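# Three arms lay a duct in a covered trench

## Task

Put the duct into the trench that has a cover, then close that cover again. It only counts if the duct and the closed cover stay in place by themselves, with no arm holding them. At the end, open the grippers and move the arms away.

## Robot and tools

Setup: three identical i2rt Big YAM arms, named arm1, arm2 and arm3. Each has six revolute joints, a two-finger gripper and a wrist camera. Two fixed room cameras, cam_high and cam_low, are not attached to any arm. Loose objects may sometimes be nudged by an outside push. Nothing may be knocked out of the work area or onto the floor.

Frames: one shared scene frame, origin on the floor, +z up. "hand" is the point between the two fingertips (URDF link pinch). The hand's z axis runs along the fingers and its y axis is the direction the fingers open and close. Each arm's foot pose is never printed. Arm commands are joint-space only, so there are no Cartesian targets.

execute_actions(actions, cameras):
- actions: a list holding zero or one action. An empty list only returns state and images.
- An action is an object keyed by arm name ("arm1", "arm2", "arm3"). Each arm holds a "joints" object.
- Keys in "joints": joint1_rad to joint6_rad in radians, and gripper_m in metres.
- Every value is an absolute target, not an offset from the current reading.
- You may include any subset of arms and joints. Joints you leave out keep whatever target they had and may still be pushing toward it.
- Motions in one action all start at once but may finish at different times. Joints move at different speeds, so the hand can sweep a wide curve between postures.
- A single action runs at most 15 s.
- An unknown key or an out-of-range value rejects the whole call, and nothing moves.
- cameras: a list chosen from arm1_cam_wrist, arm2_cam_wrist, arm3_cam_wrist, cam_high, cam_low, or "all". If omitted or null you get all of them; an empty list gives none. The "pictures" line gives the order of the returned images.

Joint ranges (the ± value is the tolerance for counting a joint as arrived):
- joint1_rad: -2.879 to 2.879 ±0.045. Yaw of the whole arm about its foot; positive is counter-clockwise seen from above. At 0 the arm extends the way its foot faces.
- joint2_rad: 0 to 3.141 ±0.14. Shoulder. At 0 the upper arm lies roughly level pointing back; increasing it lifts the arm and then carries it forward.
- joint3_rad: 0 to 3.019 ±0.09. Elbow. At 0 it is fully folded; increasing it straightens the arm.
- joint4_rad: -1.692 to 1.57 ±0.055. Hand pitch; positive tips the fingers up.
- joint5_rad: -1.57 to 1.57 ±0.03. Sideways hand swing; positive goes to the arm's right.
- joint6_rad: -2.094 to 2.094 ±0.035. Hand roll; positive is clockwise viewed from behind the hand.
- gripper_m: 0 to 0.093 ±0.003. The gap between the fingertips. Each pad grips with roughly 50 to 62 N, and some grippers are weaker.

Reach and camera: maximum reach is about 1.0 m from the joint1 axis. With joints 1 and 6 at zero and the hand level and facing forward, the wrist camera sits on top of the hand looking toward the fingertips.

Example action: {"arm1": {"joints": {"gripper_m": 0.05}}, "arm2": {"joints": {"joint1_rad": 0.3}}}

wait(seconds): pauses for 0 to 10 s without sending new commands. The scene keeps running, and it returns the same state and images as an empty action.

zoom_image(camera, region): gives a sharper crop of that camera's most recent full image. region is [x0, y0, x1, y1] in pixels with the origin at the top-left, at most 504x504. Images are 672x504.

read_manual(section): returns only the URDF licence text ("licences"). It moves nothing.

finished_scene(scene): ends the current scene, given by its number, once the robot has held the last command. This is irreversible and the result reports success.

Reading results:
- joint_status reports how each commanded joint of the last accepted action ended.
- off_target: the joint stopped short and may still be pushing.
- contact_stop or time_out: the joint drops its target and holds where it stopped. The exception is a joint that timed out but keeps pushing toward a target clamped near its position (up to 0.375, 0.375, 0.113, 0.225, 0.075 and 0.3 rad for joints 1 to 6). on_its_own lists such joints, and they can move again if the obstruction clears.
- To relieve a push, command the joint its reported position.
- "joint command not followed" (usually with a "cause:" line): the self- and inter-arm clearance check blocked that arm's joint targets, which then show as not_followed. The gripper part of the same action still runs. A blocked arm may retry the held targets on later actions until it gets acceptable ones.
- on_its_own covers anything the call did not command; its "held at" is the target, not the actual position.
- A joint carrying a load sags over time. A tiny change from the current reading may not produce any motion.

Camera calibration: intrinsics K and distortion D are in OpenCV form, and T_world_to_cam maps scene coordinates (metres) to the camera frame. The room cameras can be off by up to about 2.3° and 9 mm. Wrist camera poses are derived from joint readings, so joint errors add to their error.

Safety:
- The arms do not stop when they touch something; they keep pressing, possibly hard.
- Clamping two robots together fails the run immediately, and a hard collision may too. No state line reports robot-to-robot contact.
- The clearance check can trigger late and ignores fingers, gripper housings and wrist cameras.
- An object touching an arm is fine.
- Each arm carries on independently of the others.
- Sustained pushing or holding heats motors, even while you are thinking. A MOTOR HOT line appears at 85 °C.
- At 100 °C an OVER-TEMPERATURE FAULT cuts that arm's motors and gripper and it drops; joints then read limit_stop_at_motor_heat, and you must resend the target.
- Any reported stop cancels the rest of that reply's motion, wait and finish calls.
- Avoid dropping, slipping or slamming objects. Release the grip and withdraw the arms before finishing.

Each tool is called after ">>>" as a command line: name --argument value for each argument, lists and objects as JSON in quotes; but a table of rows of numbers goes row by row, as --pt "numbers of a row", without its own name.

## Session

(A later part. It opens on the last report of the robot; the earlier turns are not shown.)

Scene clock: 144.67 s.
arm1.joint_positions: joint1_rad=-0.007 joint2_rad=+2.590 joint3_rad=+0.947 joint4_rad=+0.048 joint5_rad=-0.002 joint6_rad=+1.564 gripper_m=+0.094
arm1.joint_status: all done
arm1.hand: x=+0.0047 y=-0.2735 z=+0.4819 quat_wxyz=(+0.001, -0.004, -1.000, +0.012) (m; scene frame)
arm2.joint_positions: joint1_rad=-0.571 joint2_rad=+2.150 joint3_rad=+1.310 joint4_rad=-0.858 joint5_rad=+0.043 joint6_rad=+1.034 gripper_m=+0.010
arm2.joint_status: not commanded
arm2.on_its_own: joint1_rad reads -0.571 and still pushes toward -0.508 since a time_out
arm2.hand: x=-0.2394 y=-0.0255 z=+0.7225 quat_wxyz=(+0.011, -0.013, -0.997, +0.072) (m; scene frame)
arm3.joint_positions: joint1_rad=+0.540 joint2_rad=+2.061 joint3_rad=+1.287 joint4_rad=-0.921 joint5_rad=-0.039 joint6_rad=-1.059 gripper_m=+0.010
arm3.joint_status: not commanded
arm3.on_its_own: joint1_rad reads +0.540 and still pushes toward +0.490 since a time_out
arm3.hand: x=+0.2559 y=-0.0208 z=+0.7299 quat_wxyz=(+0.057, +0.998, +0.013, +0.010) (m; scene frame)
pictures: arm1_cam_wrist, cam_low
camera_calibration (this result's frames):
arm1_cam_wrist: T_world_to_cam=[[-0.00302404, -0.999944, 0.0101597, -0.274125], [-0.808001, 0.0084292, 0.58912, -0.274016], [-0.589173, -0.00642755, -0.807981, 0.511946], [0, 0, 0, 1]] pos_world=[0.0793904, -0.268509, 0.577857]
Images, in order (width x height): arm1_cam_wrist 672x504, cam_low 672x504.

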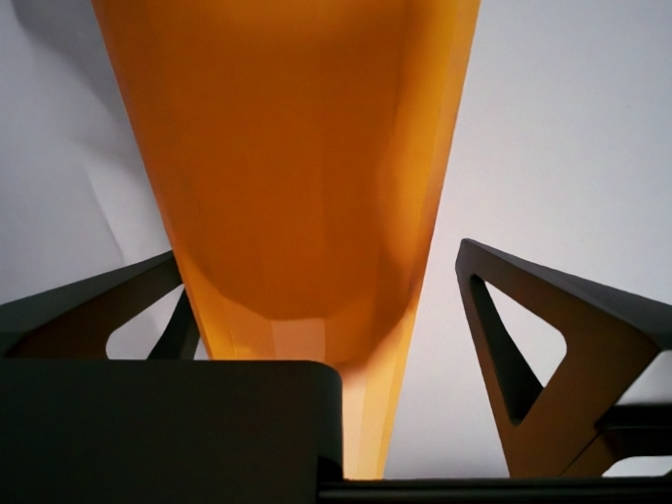

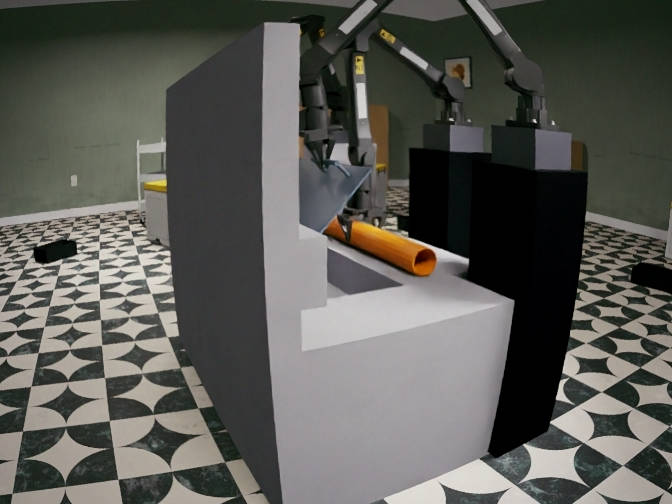

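>>> execute_actions --actions '[{"arm1":{"joints":{"gripper_m":0.03}}}]' --cameras '[]'

>>> execute_actions --actions '[{"arm1":{"joints":{"joint2_rad":2.42,"joint3_rad":0.9,"joint4_rad":0.05}}}]' --cameras '[]'

>>> execute_actions --actions '[{"arm1":{"joints":{"joint2_rad":2.5,"joint3_rad":1.111,"joint4_rad":0.142}}}]' --cameras '["arm1_cam_wrist","cam_low","cam_high"]'

Scene clock: 152.93 s.
arm1.joint_positions: joint1_rad=-0.007 joint2_rad=+2.587 joint3_rad=+0.952 joint4_rad=+0.054 joint5_rad=-0.002 joint6_rad=+1.565 gripper_m=+0.074
arm1.joint_status: gripper_m off_target (ended at +0.074, target +0.030)
arm1.hand: x=+0.0048 y=-0.2679 z=+0.4829 quat_wxyz=(+0.001, -0.004, -1.000, +0.005) (m; scene frame)
arm2.joint_positions: joint1_rad=-0.571 joint2_rad=+2.150 joint3_rad=+1.310 joint4_rad=-0.858 joint5_rad=+0.043 joint6_rad=+1.034 gripper_m=+0.010
arm2.joint_status: not commanded
arm2.on_its_own: joint1_rad reads -0.571 and still pushes toward -0.508 since a time_out
arm2.hand: x=-0.2394 y=-0.0255 z=+0.7225 quat_wxyz=(+0.011, -0.013, -0.997, +0.072) (m; scene frame)
arm3.joint_positions: joint1_rad=+0.540 joint2_rad=+2.061 joint3_rad=+1.287 joint4_rad=-0.921 joint5_rad=-0.039 joint6_rad=-1.059 gripper_m=+0.010
arm3.joint_status: not commanded
arm3.on_its_own: joint1_rad reads +0.540 and still pushes toward +0.490 since a time_out
arm3.hand: x=+0.2559 y=-0.0208 z=+0.7299 quat_wxyz=(+0.057, +0.998, +0.013, +0.010) (m; scene frame)
pictures: none
No camera images: the call's "cameras" was empty. Leave "cameras" out to get every camera's image.

Scene clock: 154.07 s.
arm1.joint_positions: joint1_rad=-0.007 joint2_rad=+2.444 joint3_rad=+0.900 joint4_rad=+0.054 joint5_rad=-0.002 joint6_rad=+1.565 gripper_m=+0.074
arm1.joint_status: all done
arm1.hand: x=+0.0052 y=-0.2346 z=+0.5323 quat_wxyz=(+0.001, -0.004, -0.999, -0.040) (m; scene frame)
arm2.joint_positions: joint1_rad=-0.571 joint2_rad=+2.150 joint3_rad=+1.310 joint4_rad=-0.858 joint5_rad=+0.043 joint6_rad=+1.034 gripper_m=+0.010
arm2.joint_status: not commanded
arm2.on_its_own: joint1_rad reads -0.571 and still pushes toward -0.508 since a time_out
arm2.hand: x=-0.2394 y=-0.0255 z=+0.7225 quat_wxyz=(+0.011, -0.013, -0.997, +0.072) (m; scene frame)
arm3.joint_positions: joint1_rad=+0.540 joint2_rad=+2.061 joint3_rad=+1.287 joint4_rad=-0.921 joint5_rad=-0.039 joint6_rad=-1.059 gripper_m=+0.010
arm3.joint_status: not commanded
arm3.on_its_own: joint1_rad reads +0.540 and still pushes toward +0.490 since a time_out
arm3.hand: x=+0.2559 y=-0.0208 z=+0.7299 quat_wxyz=(+0.057, +0.998, +0.013, +0.010) (m; scene frame)
pictures: none
No camera images: the call's "cameras" was empty. Leave "cameras" out to get every camera's image.

Scene clock: 155.27 s.
arm1.joint_positions: joint1_rad=-0.007 joint2_rad=+2.540 joint3_rad=+1.105 joint4_rad=+0.123 joint5_rad=-0.002 joint6_rad=+1.565 gripper_m=+0.074
arm1.joint_status: all done
arm1.hand: x=+0.0066 y=-0.1328 z=+0.5103 quat_wxyz=(+0.000, -0.004, -0.992, -0.129) (m; scene frame)
arm2.joint_positions: joint1_rad=-0.571 joint2_rad=+2.150 joint3_rad=+1.310 joint4_rad=-0.858 joint5_rad=+0.043 joint6_rad=+1.034 gripper_m=+0.010
arm2.joint_status: not commanded
arm2.on_its_own: joint1_rad reads -0.571 and still pushes toward -0.508 since a time_out
arm2.hand: x=-0.2394 y=-0.0255 z=+0.7225 quat_wxyz=(+0.011, -0.013, -0.997, +0.072) (m; scene frame)
arm3.joint_positions: joint1_rad=+0.540 joint2_rad=+2.061 joint3_rad=+1.287 joint4_rad=-0.921 joint5_rad=-0.039 joint6_rad=-1.059 gripper_m=+0.010
arm3.joint_status: not commanded
arm3.on_its_own: joint1_rad reads +0.540 and still pushes toward +0.490 since a time_out
arm3.hand: x=+0.2559 y=-0.0208 z=+0.7299 quat_wxyz=(+0.057, +0.998, +0.013, +0.010) (m; scene frame)
pictures: arm1_cam_wrist, cam_high, cam_low
camera_calibration (this result's frames):
arm1_cam_wrist: T_world_to_cam=[[-0.00336473, -0.963096, -0.269138, 0.0136696], [-0.810214, -0.155125, 0.565234, -0.299945], [-0.586124, 0.219962, -0.779792, 0.55261], [0, 0, 0, 1]] pos_world=[0.0809241, -0.154917, 0.604139]
Images, in order (width x height): arm1_cam_wrist 672x504, cam_high 672x504, cam_low 672x504.

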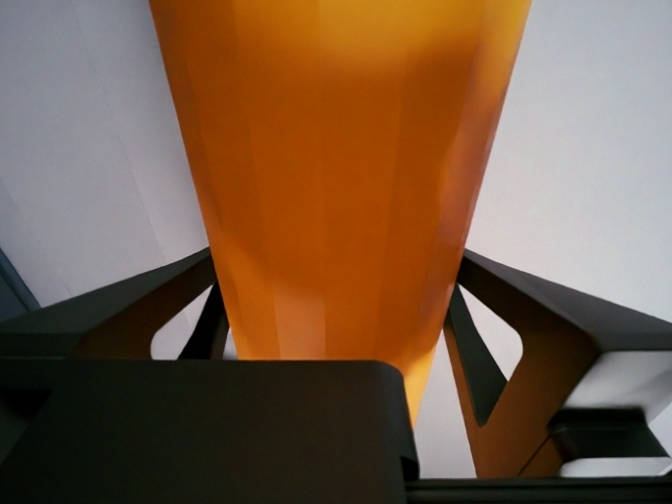

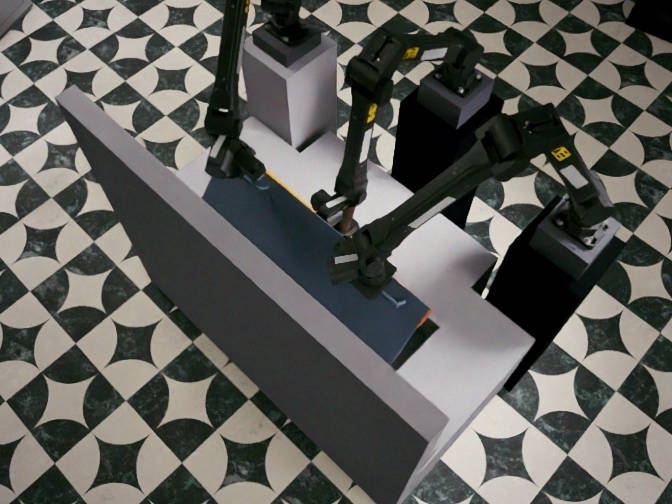

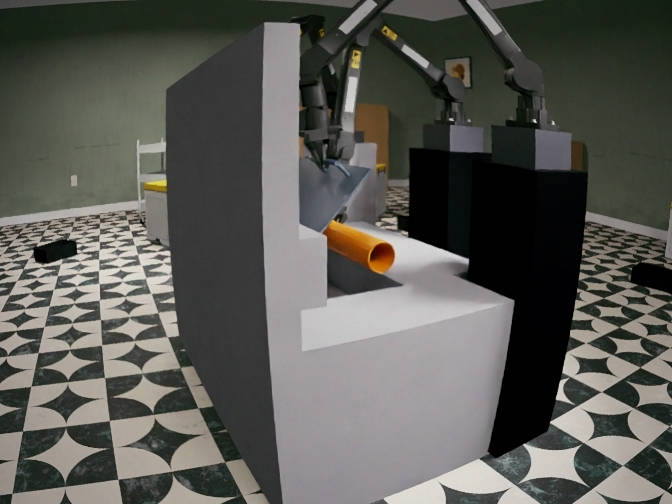

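Needs more forward margin for the wide housing.

>>> execute_actions --actions '[{"arm1":{"joints":{"joint2_rad":2.62,"joint3_rad":1.26,"joint4_rad":0.22}}}]' --cameras '[]'

>>> execute_actions --actions '[{"arm1":{"joints":{"joint2_rad":2.8,"joint3_rad":1.38,"joint4_rad":0.28}}}]' --cameras '["arm1_cam_wrist","cam_low","arm3_cam_wrist"]'

Scene clock: 162.27 s.
arm1.joint_positions: joint1_rad=-0.007 joint2_rad=+2.666 joint3_rad=+1.237 joint4_rad=+0.187 joint5_rad=-0.002 joint6_rad=+1.565 gripper_m=+0.074
arm1.joint_status: all done
arm1.hand: x=+0.0070 y=-0.0975 z=+0.4699 quat_wxyz=(+0.000, -0.004, -0.987, -0.163) (m; scene frame)
arm2.joint_positions: joint1_rad=-0.571 joint2_rad=+2.150 joint3_rad=+1.310 joint4_rad=-0.858 joint5_rad=+0.043 joint6_rad=+1.034 gripper_m=+0.010
arm2.joint_status: not commanded
arm2.on_its_own: joint1_rad reads -0.571 and still pushes toward -0.508 since a time_out
arm2.hand: x=-0.2394 y=-0.0255 z=+0.7225 quat_wxyz=(+0.011, -0.013, -0.997, +0.072) (m; scene frame)
arm3.joint_positions: joint1_rad=+0.540 joint2_rad=+2.061 joint3_rad=+1.287 joint4_rad=-0.921 joint5_rad=-0.039 joint6_rad=-1.059 gripper_m=+0.010
arm3.joint_status: not commanded
arm3.on_its_own: joint1_rad reads +0.540 and still pushes toward +0.490 since a time_out
arm3.hand: x=+0.2559 y=-0.0208 z=+0.7299 quat_wxyz=(+0.057, +0.998, +0.013, +0.010) (m; scene frame)
pictures: none
No camera images: the call's "cameras" was empty. Leave "cameras" out to get every camera's image.

Scene clock: 163.40 s.
arm1.joint_positions: joint1_rad=-0.007 joint2_rad=+2.841 joint3_rad=+1.375 joint4_rad=+0.257 joint5_rad=-0.002 joint6_rad=+1.566 gripper_m=+0.074
arm1.joint_status: all done
arm1.hand: x=+0.0071 y=-0.0892 z=+0.4056 quat_wxyz=(-0.001, -0.004, -0.984, -0.180) (m; scene frame)
arm2.joint_positions: joint1_rad=-0.571 joint2_rad=+2.150 joint3_rad=+1.310 joint4_rad=-0.858 joint5_rad=+0.043 joint6_rad=+1.034 gripper_m=+0.010
arm2.joint_status: not commanded
arm2.on_its_own: joint1_rad reads -0.571 and still pushes toward -0.508 since a time_out
arm2.hand: x=-0.2394 y=-0.0255 z=+0.7225 quat_wxyz=(+0.011, -0.013, -0.997, +0.072) (m; scene frame)
arm3.joint_positions: joint1_rad=+0.540 joint2_rad=+2.061 joint3_rad=+1.287 joint4_rad=-0.921 joint5_rad=-0.039 joint6_rad=-1.059 gripper_m=+0.010
arm3.joint_status: not commanded
arm3.on_its_own: joint1_rad reads +0.540 and still pushes toward +0.490 since a time_out
arm3.hand: x=+0.2559 y=-0.0208 z=+0.7299 quat_wxyz=(+0.057, +0.998, +0.013, +0.010) (m; scene frame)
pictures: arm1_cam_wrist, arm3_cam_wrist, cam_low
camera_calibration (this result's frames):
arm1_cam_wrist: T_world_to_cam=[[-0.00371131, -0.93018, -0.367086, 0.070137], [-0.810994, -0.211964, 0.545307, -0.230495], [-0.585043, 0.299728, -0.753584, 0.458129], [0, 0, 0, 1]] pos_world=[0.0813551, -0.120931, 0.496676]
arm3_cam_wrist: T_world_to_cam=[[-0.0225365, 0.992649, -0.11891, 0.112219], [0.801687, 0.0890068, 0.591081, -0.629073], [0.59732, -0.0820077, -0.797799, 0.549121], [0, 0, 0, 1]] pos_world=[0.178847, -0.0103707, 0.823265]
Images, in order (width x height): arm1_cam_wrist 672x504, arm3_cam_wrist 672x504, cam_low 672x504.

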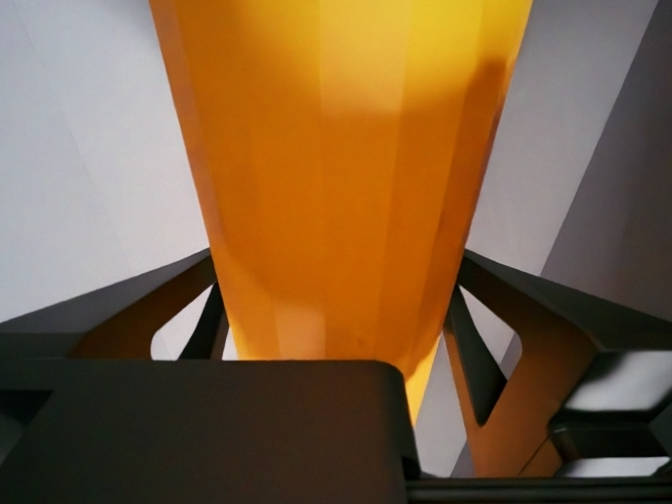

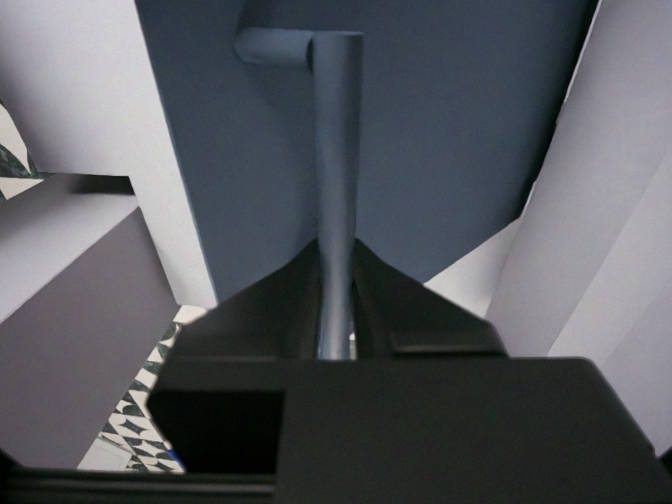

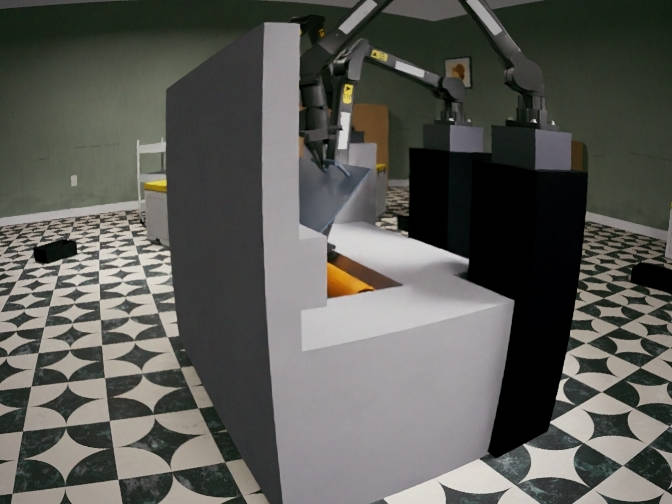

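Lower a little, release, retreat, close.

>>> execute_actions --actions '[{"arm1":{"joints":{"joint2_rad":2.86,"joint3_rad":1.43,"joint4_rad":0.3}}}]' --cameras '[]'

>>> execute_actions --actions '[{"arm1":{"joints":{"gripper_m":0.093}}}]' --cameras '[]'

>>> execute_actions --actions '[{"arm1":{"joints":{"joint2_rad":2.62,"joint3_rad":1.22,"joint4_rad":0.2}}}]' --cameras '[]'

>>> execute_actions --actions '[{"arm1":{"joints":{"joint2_rad":2.4,"joint3_rad":0.88,"joint4_rad":0.05}}}]' --cameras '[]'

>>> execute_actions --actions '[{"arm1":{"joints":{"joint2_rad":1.0,"joint3_rad":0.5,"joint4_rad":-0.5}},"arm2":{"joints":{"joint1_rad":-0.65,"joint2_rad":2.12,"joint3_rad":1.04,"joint4_rad":-0.479,"joint6_rad":0.94}},"arm3":{"joints":{"joint1_rad":0.625,"joint2_rad":2.025,"joint3_rad":1.005,"joint4_rad":-0.54,"joint6_rad":-0.955}}}]' --cameras '[]'

>>> execute_actions --actions '[{"arm2":{"joints":{"joint1_rad":-0.728,"joint2_rad":2.3,"joint3_rad":0.96,"joint4_rad":-0.2,"joint6_rad":0.86}},"arm3":{"joints":{"joint1_rad":0.705,"joint2_rad":2.19,"joint3_rad":0.903,"joint4_rad":-0.26,"joint6_rad":-0.87}}}]' --cameras '[]'

>>> execute_actions --actions '[{"arm2":{"joints":{"joint1_rad":-0.77,"joint2_rad":2.5,"joint3_rad":1.01,"joint4_rad":-0.05,"joint6_rad":0.81}},"arm3":{"joints":{"joint1_rad":0.74,"joint2_rad":2.39,"joint3_rad":0.94,"joint4_rad":-0.12,"joint6_rad":-0.835}}}]' --cameras '[]'

>>> execute_actions --actions '[{"arm2":{"joints":{"joint1_rad":-0.782,"joint2_rad":2.59,"joint3_rad":1.036,"joint4_rad":0.02}},"arm3":{"joints":{"joint2_rad":2.48,"joint3_rad":0.962,"joint4_rad":-0.063}}}]' --cameras '["cam_low"]'

Scene clock: 185.30 s.
arm1.joint_positions: joint1_rad=-0.007 joint2_rad=+2.890 joint3_rad=+1.417 joint4_rad=+0.270 joint5_rad=-0.002 joint6_rad=+1.566 gripper_m=+0.074
arm1.joint_status: all done
arm1.hand: x=+0.0071 y=-0.0892 z=+0.3869 quat_wxyz=(-0.001, -0.004, -0.983, -0.183) (m; scene frame)
arm2.joint_positions: joint1_rad=-0.571 joint2_rad=+2.150 joint3_rad=+1.310 joint4_rad=-0.858 joint5_rad=+0.043 joint6_rad=+1.034 gripper_m=+0.010
arm2.joint_status: not commanded
arm2.on_its_own: joint1_rad reads -0.571 and still pushes toward -0.508 since a time_out
arm2.hand: x=-0.2394 y=-0.0255 z=+0.7225 quat_wxyz=(+0.011, -0.013, -0.997, +0.072) (m; scene frame)
arm3.joint_positions: joint1_rad=+0.540 joint2_rad=+2.061 joint3_rad=+1.287 joint4_rad=-0.921 joint5_rad=-0.039 joint6_rad=-1.059 gripper_m=+0.010
arm3.joint_status: not commanded
arm3.on_its_own: joint1_rad reads +0.540 and still pushes toward +0.490 since a time_out
arm3.hand: x=+0.2559 y=-0.0208 z=+0.7299 quat_wxyz=(+0.057, +0.998, +0.013, +0.010) (m; scene frame)
pictures: none
No camera images: the call's "cameras" was empty. Leave "cameras" out to get every camera's image.

Scene clock: 186.17 s.
arm1.joint_positions: joint1_rad=-0.007 joint2_rad=+2.873 joint3_rad=+1.421 joint4_rad=+0.283 joint5_rad=-0.002 joint6_rad=+1.566 gripper_m=+0.093
arm1.joint_status: all done
arm1.hand: x=+0.0073 y=-0.0740 z=+0.3974 quat_wxyz=(-0.001, -0.004, -0.980, -0.199) (m; scene frame)
arm2.joint_positions: joint1_rad=-0.571 joint2_rad=+2.150 joint3_rad=+1.310 joint4_rad=-0.858 joint5_rad=+0.043 joint6_rad=+1.034 gripper_m=+0.010
arm2.joint_status: not commanded
arm2.on_its_own: joint1_rad reads -0.571 and still pushes toward -0.508 since a time_out
arm2.hand: x=-0.2394 y=-0.0255 z=+0.7225 quat_wxyz=(+0.011, -0.013, -0.997, +0.072) (m; scene frame)
arm3.joint_positions: joint1_rad=+0.540 joint2_rad=+2.061 joint3_rad=+1.287 joint4_rad=-0.921 joint5_rad=-0.039 joint6_rad=-1.059 gripper_m=+0.010
arm3.joint_status: not commanded
arm3.on_its_own: joint1_rad reads +0.540 and still pushes toward +0.490 since a time_out
arm3.hand: x=+0.2559 y=-0.0208 z=+0.7299 quat_wxyz=(+0.057, +0.998, +0.013, +0.010) (m; scene frame)
pictures: none
No camera images: the call's "cameras" was empty. Leave "cameras" out to get every camera's image.

Scene clock: 187.17 s.
arm1.joint_positions: joint1_rad=-0.007 joint2_rad=+2.626 joint3_rad=+1.222 joint4_rad=+0.216 joint5_rad=-0.002 joint6_rad=+1.566 gripper_m=+0.093
arm1.joint_status: all done
arm1.hand: x=+0.0073 y=-0.0804 z=+0.4906 quat_wxyz=(-0.001, -0.004, -0.982, -0.190) (m; scene frame)
arm2.joint_positions: joint1_rad=-0.570 joint2_rad=+2.149 joint3_rad=+1.312 joint4_rad=-0.858 joint5_rad=+0.040 joint6_rad=+1.035 gripper_m=+0.010
arm2.joint_status: not commanded
arm2.on_its_own: joint1_rad reads -0.570 and still pushes toward -0.508 since a time_out
arm2.hand: x=-0.2394 y=-0.0237 z=+0.7236 quat_wxyz=(+0.011, -0.013, -0.997, +0.070) (m; scene frame)
arm3.joint_positions: joint1_rad=+0.540 joint2_rad=+2.060 joint3_rad=+1.290 joint4_rad=-0.922 joint5_rad=-0.035 joint6_rad=-1.059 gripper_m=+0.010
arm3.joint_status: not commanded
arm3.on_its_own: joint1_rad reads +0.540 and still pushes toward +0.490 since a time_out
arm3.hand: x=+0.2558 y=-0.0191 z=+0.7311 quat_wxyz=(+0.054, +0.998, +0.013, +0.010) (m; scene frame)
pictures: none
No camera images: the call's "cameras" was empty. Leave "cameras" out to get every camera's image.

Scene clock: 188.23 s.
arm1.joint_positions: joint1_rad=-0.007 joint2_rad=+2.399 joint3_rad=+0.876 joint4_rad=+0.063 joint5_rad=-0.002 joint6_rad=+1.566 gripper_m=+0.093
arm1.joint_status: all done
arm1.hand: x=+0.0053 y=-0.2282 z=+0.5481 quat_wxyz=(+0.001, -0.004, -0.998, -0.055) (m; scene frame)
arm2.joint_positions: joint1_rad=-0.570 joint2_rad=+2.149 joint3_rad=+1.312 joint4_rad=-0.858 joint5_rad=+0.040 joint6_rad=+1.035 gripper_m=+0.010
arm2.joint_status: not commanded
arm2.on_its_own: joint1_rad reads -0.570 and still pushes toward -0.508 since a time_out
arm2.hand: x=-0.2394 y=-0.0237 z=+0.7236 quat_wxyz=(+0.011, -0.013, -0.997, +0.070) (m; scene frame)
arm3.joint_positions: joint1_rad=+0.540 joint2_rad=+2.060 joint3_rad=+1.290 joint4_rad=-0.922 joint5_rad=-0.035 joint6_rad=-1.059 gripper_m=+0.010
arm3.joint_status: not commanded
arm3.on_its_own: joint1_rad reads +0.540 and still pushes toward +0.490 since a time_out
arm3.hand: x=+0.2558 y=-0.0191 z=+0.7311 quat_wxyz=(+0.054, +0.998, +0.013, +0.010) (m; scene frame)
pictures: none
No camera images: the call's "cameras" was empty. Leave "cameras" out to get every camera's image.

Scene clock: 189.97 s.
arm1.joint_positions: joint1_rad=-0.007 joint2_rad=+0.999 joint3_rad=+0.492 joint4_rad=-0.483 joint5_rad=-0.002 joint6_rad=+1.566 gripper_m=+0.093
arm1.joint_status: all done
arm1.hand: x=+0.0047 y=-0.2770 z=+0.9325 quat_wxyz=(-0.002, -0.004, -0.958, -0.286) (m; scene frame)
arm2.joint_positions: joint1_rad=-0.662 joint2_rad=+2.167 joint3_rad=+1.046 joint4_rad=-0.469 joint5_rad=+0.014 joint6_rad=+0.937 gripper_m=+0.010
arm2.joint_status: all done
arm2.hand: x=-0.2405 y=-0.0964 z=+0.6573 quat_wxyz=(-0.004, -0.011, -1.000, +0.019) (m; scene frame)
arm3.joint_positions: joint1_rad=+0.635 joint2_rad=+2.059 joint3_rad=+1.009 joint4_rad=-0.553 joint5_rad=-0.006 joint6_rad=-0.959 gripper_m=+0.010
arm3.joint_status: all done
arm3.hand: x=+0.2570 y=-0.0924 z=+0.6632 quat_wxyz=(+0.008, +1.000, +0.011, +0.002) (m; scene frame)
pictures: none
No camera images: the call's "cameras" was empty. Leave "cameras" out to get every camera's image.

Scene clock: 190.97 s.
arm1.joint_positions: joint1_rad=-0.007 joint2_rad=+0.999 joint3_rad=+0.492 joint4_rad=-0.483 joint5_rad=-0.002 joint6_rad=+1.566 gripper_m=+0.093
arm1.joint_status: not commanded
arm1.hand: x=+0.0047 y=-0.2770 z=+0.9325 quat_wxyz=(-0.002, -0.004, -0.958, -0.286) (m; scene frame)
arm2.joint_positions: joint1_rad=-0.734 joint2_rad=+2.343 joint3_rad=+0.973 joint4_rad=-0.193 joint5_rad=+0.005 joint6_rad=+0.863 gripper_m=+0.010
arm2.joint_status: all done
arm2.hand: x=-0.2423 y=-0.1465 z=+0.5764 quat_wxyz=(-0.009, -0.010, -1.000, +0.006) (m; scene frame)
arm3.joint_positions: joint1_rad=+0.709 joint2_rad=+2.220 joint3_rad=+0.909 joint4_rad=-0.269 joint5_rad=+0.003 joint6_rad=-0.880 gripper_m=+0.010
arm3.joint_status: all done
arm3.hand: x=+0.2581 y=-0.1418 z=+0.5826 quat_wxyz=(-0.005, +1.000, +0.009, -0.001) (m; scene frame)
pictures: none
No camera images: the call's "cameras" was empty. Leave "cameras" out to get every camera's image.

Scene clock: 192.00 s.
arm1.joint_positions: joint1_rad=-0.007 joint2_rad=+0.999 joint3_rad=+0.492 joint4_rad=-0.483 joint5_rad=-0.002 joint6_rad=+1.566 gripper_m=+0.093
arm1.joint_status: not commanded
arm1.hand: x=+0.0047 y=-0.2770 z=+0.9325 quat_wxyz=(-0.002, -0.004, -0.958, -0.286) (m; scene frame)
arm2.joint_positions: joint1_rad=-0.768 joint2_rad=+2.532 joint3_rad=+1.017 joint4_rad=-0.039 joint5_rad=-0.001 joint6_rad=+0.824 gripper_m=+0.010
arm2.joint_status: all done
arm2.hand: x=-0.2434 y=-0.1680 z=+0.5068 quat_wxyz=(-0.010, -0.008, -1.000, +0.001) (m; scene frame)
arm3.joint_positions: joint1_rad=+0.742 joint2_rad=+2.408 joint3_rad=+0.938 joint4_rad=-0.120 joint5_rad=+0.000 joint6_rad=-0.846 gripper_m=+0.010
arm3.joint_status: all done
arm3.hand: x=+0.2595 y=-0.1636 z=+0.5138 quat_wxyz=(+0.000, +1.000, +0.008, +0.002) (m; scene frame)
pictures: none
No camera images: the call's "cameras" was empty. Leave "cameras" out to get every camera's image.

Scene clock: 192.70 s.
arm1.joint_positions: joint1_rad=-0.007 joint2_rad=+0.999 joint3_rad=+0.492 joint4_rad=-0.483 joint5_rad=-0.002 joint6_rad=+1.566 gripper_m=+0.093
arm1.joint_status: not commanded
arm1.hand: x=+0.0047 y=-0.2770 z=+0.9325 quat_wxyz=(-0.002, -0.004, -0.958, -0.286) (m; scene frame)
arm2.joint_positions: joint1_rad=-0.773 joint2_rad=+2.591 joint3_rad=+1.034 joint4_rad=+0.018 joint5_rad=-0.003 joint6_rad=+0.820 gripper_m=+0.010
arm2.joint_status: all done
arm2.hand: x=-0.2438 y=-0.1717 z=+0.4856 quat_wxyz=(-0.014, -0.008, -1.000, -0.006) (m; scene frame)
arm3.joint_positions: joint1_rad=+0.746 joint2_rad=+2.467 joint3_rad=+0.954 joint4_rad=-0.071 joint5_rad=-0.005 joint6_rad=-0.843 gripper_m=+0.010
arm3.joint_status: all done
arm3.hand: x=+0.2601 y=-0.1672 z=+0.4930 quat_wxyz=(-0.001, +1.000, +0.008, -0.002) (m; scene frame)
pictures: cam_low
Images, in order (width x height): cam_low 672x504.

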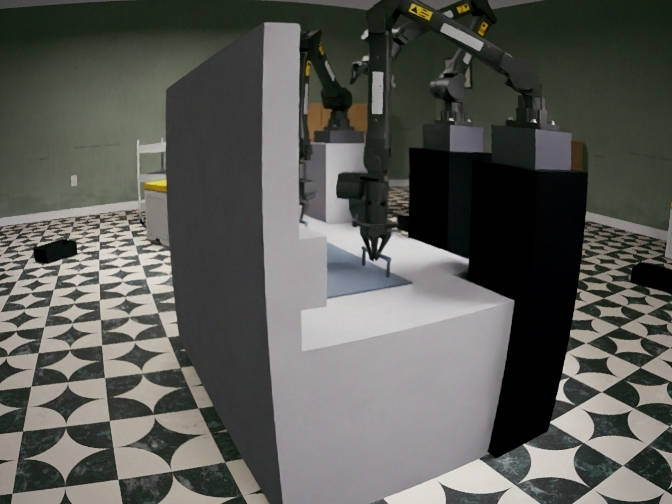

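>>> execute_actions --actions '[{"arm2":{"joints":{"gripper_m":0.06}},"arm3":{"joints":{"gripper_m":0.06}}}]' --cameras '[]'

>>> execute_actions --actions '[{"arm2":{"joints":{"joint1_rad":-0.4,"joint2_rad":1.7,"joint3_rad":0.8,"joint4_rad":-0.4}},"arm3":{"joints":{"joint1_rad":0.4,"joint2_rad":1.6,"joint3_rad":0.75,"joint4_rad":-0.5}}}]' --cameras '["cam_high"]'

>>> finished_scene --scene 1

Scene clock: 198.60 s.
arm1.joint_positions: joint1_rad=-0.007 joint2_rad=+0.999 joint3_rad=+0.492 joint4_rad=-0.483 joint5_rad=-0.002 joint6_rad=+1.566 gripper_m=+0.093
arm1.joint_status: not commanded
arm1.hand: x=+0.0047 y=-0.2770 z=+0.9325 quat_wxyz=(-0.002, -0.004, -0.958, -0.286) (m; scene frame)
arm2.joint_positions: joint1_rad=-0.773 joint2_rad=+2.591 joint3_rad=+1.034 joint4_rad=+0.018 joint5_rad=-0.002 joint6_rad=+0.818 gripper_m=+0.060
arm2.joint_status: all done
arm2.hand: x=-0.2437 y=-0.1717 z=+0.4856 quat_wxyz=(-0.015, -0.007, -1.000, -0.006) (m; scene frame)
arm3.joint_positions: joint1_rad=+0.746 joint2_rad=+2.467 joint3_rad=+0.955 joint4_rad=-0.071 joint5_rad=-0.003 joint6_rad=-0.842 gripper_m=+0.060
arm3.joint_status: all done
arm3.hand: x=+0.2601 y=-0.1668 z=+0.4929 quat_wxyz=(-0.001, +1.000, +0.008, -0.002) (m; scene frame)
pictures: none
No camera images: the call's "cameras" was empty. Leave "cameras" out to get every camera's image.

Scene clock: 200.07 s.
arm1.joint_positions: joint1_rad=-0.007 joint2_rad=+0.999 joint3_rad=+0.492 joint4_rad=-0.483 joint5_rad=-0.002 joint6_rad=+1.566 gripper_m=+0.093
arm1.joint_status: not commanded
arm1.hand: x=+0.0047 y=-0.2770 z=+0.9325 quat_wxyz=(-0.002, -0.004, -0.958, -0.286) (m; scene frame)
arm2.joint_positions: joint1_rad=-0.398 joint2_rad=+1.697 joint3_rad=+0.797 joint4_rad=-0.392 joint5_rad=+0.000 joint6_rad=+0.817 gripper_m=+0.060
arm2.joint_status: all done
arm2.hand: x=-0.3506 y=-0.0421 z=+0.8018 quat_wxyz=(-0.078, +0.180, -0.975, -0.109) (m; scene frame)
arm3.joint_positions: joint1_rad=+0.391 joint2_rad=+1.606 joint3_rad=+0.744 joint4_rad=-0.486 joint5_rad=-0.001 joint6_rad=-0.842 gripper_m=+0.060
arm3.joint_status: all done
arm3.hand: x=+0.3659 y=-0.0739 z=+0.7833 quat_wxyz=(-0.100, +0.979, -0.168, -0.065) (m; scene frame)
pictures: cam_high
Images, in order (width x height): cam_high 672x504.

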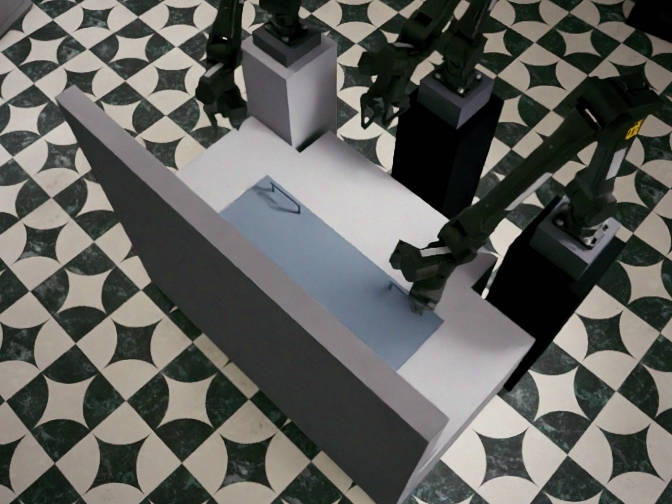

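The scene is finished: the task was done.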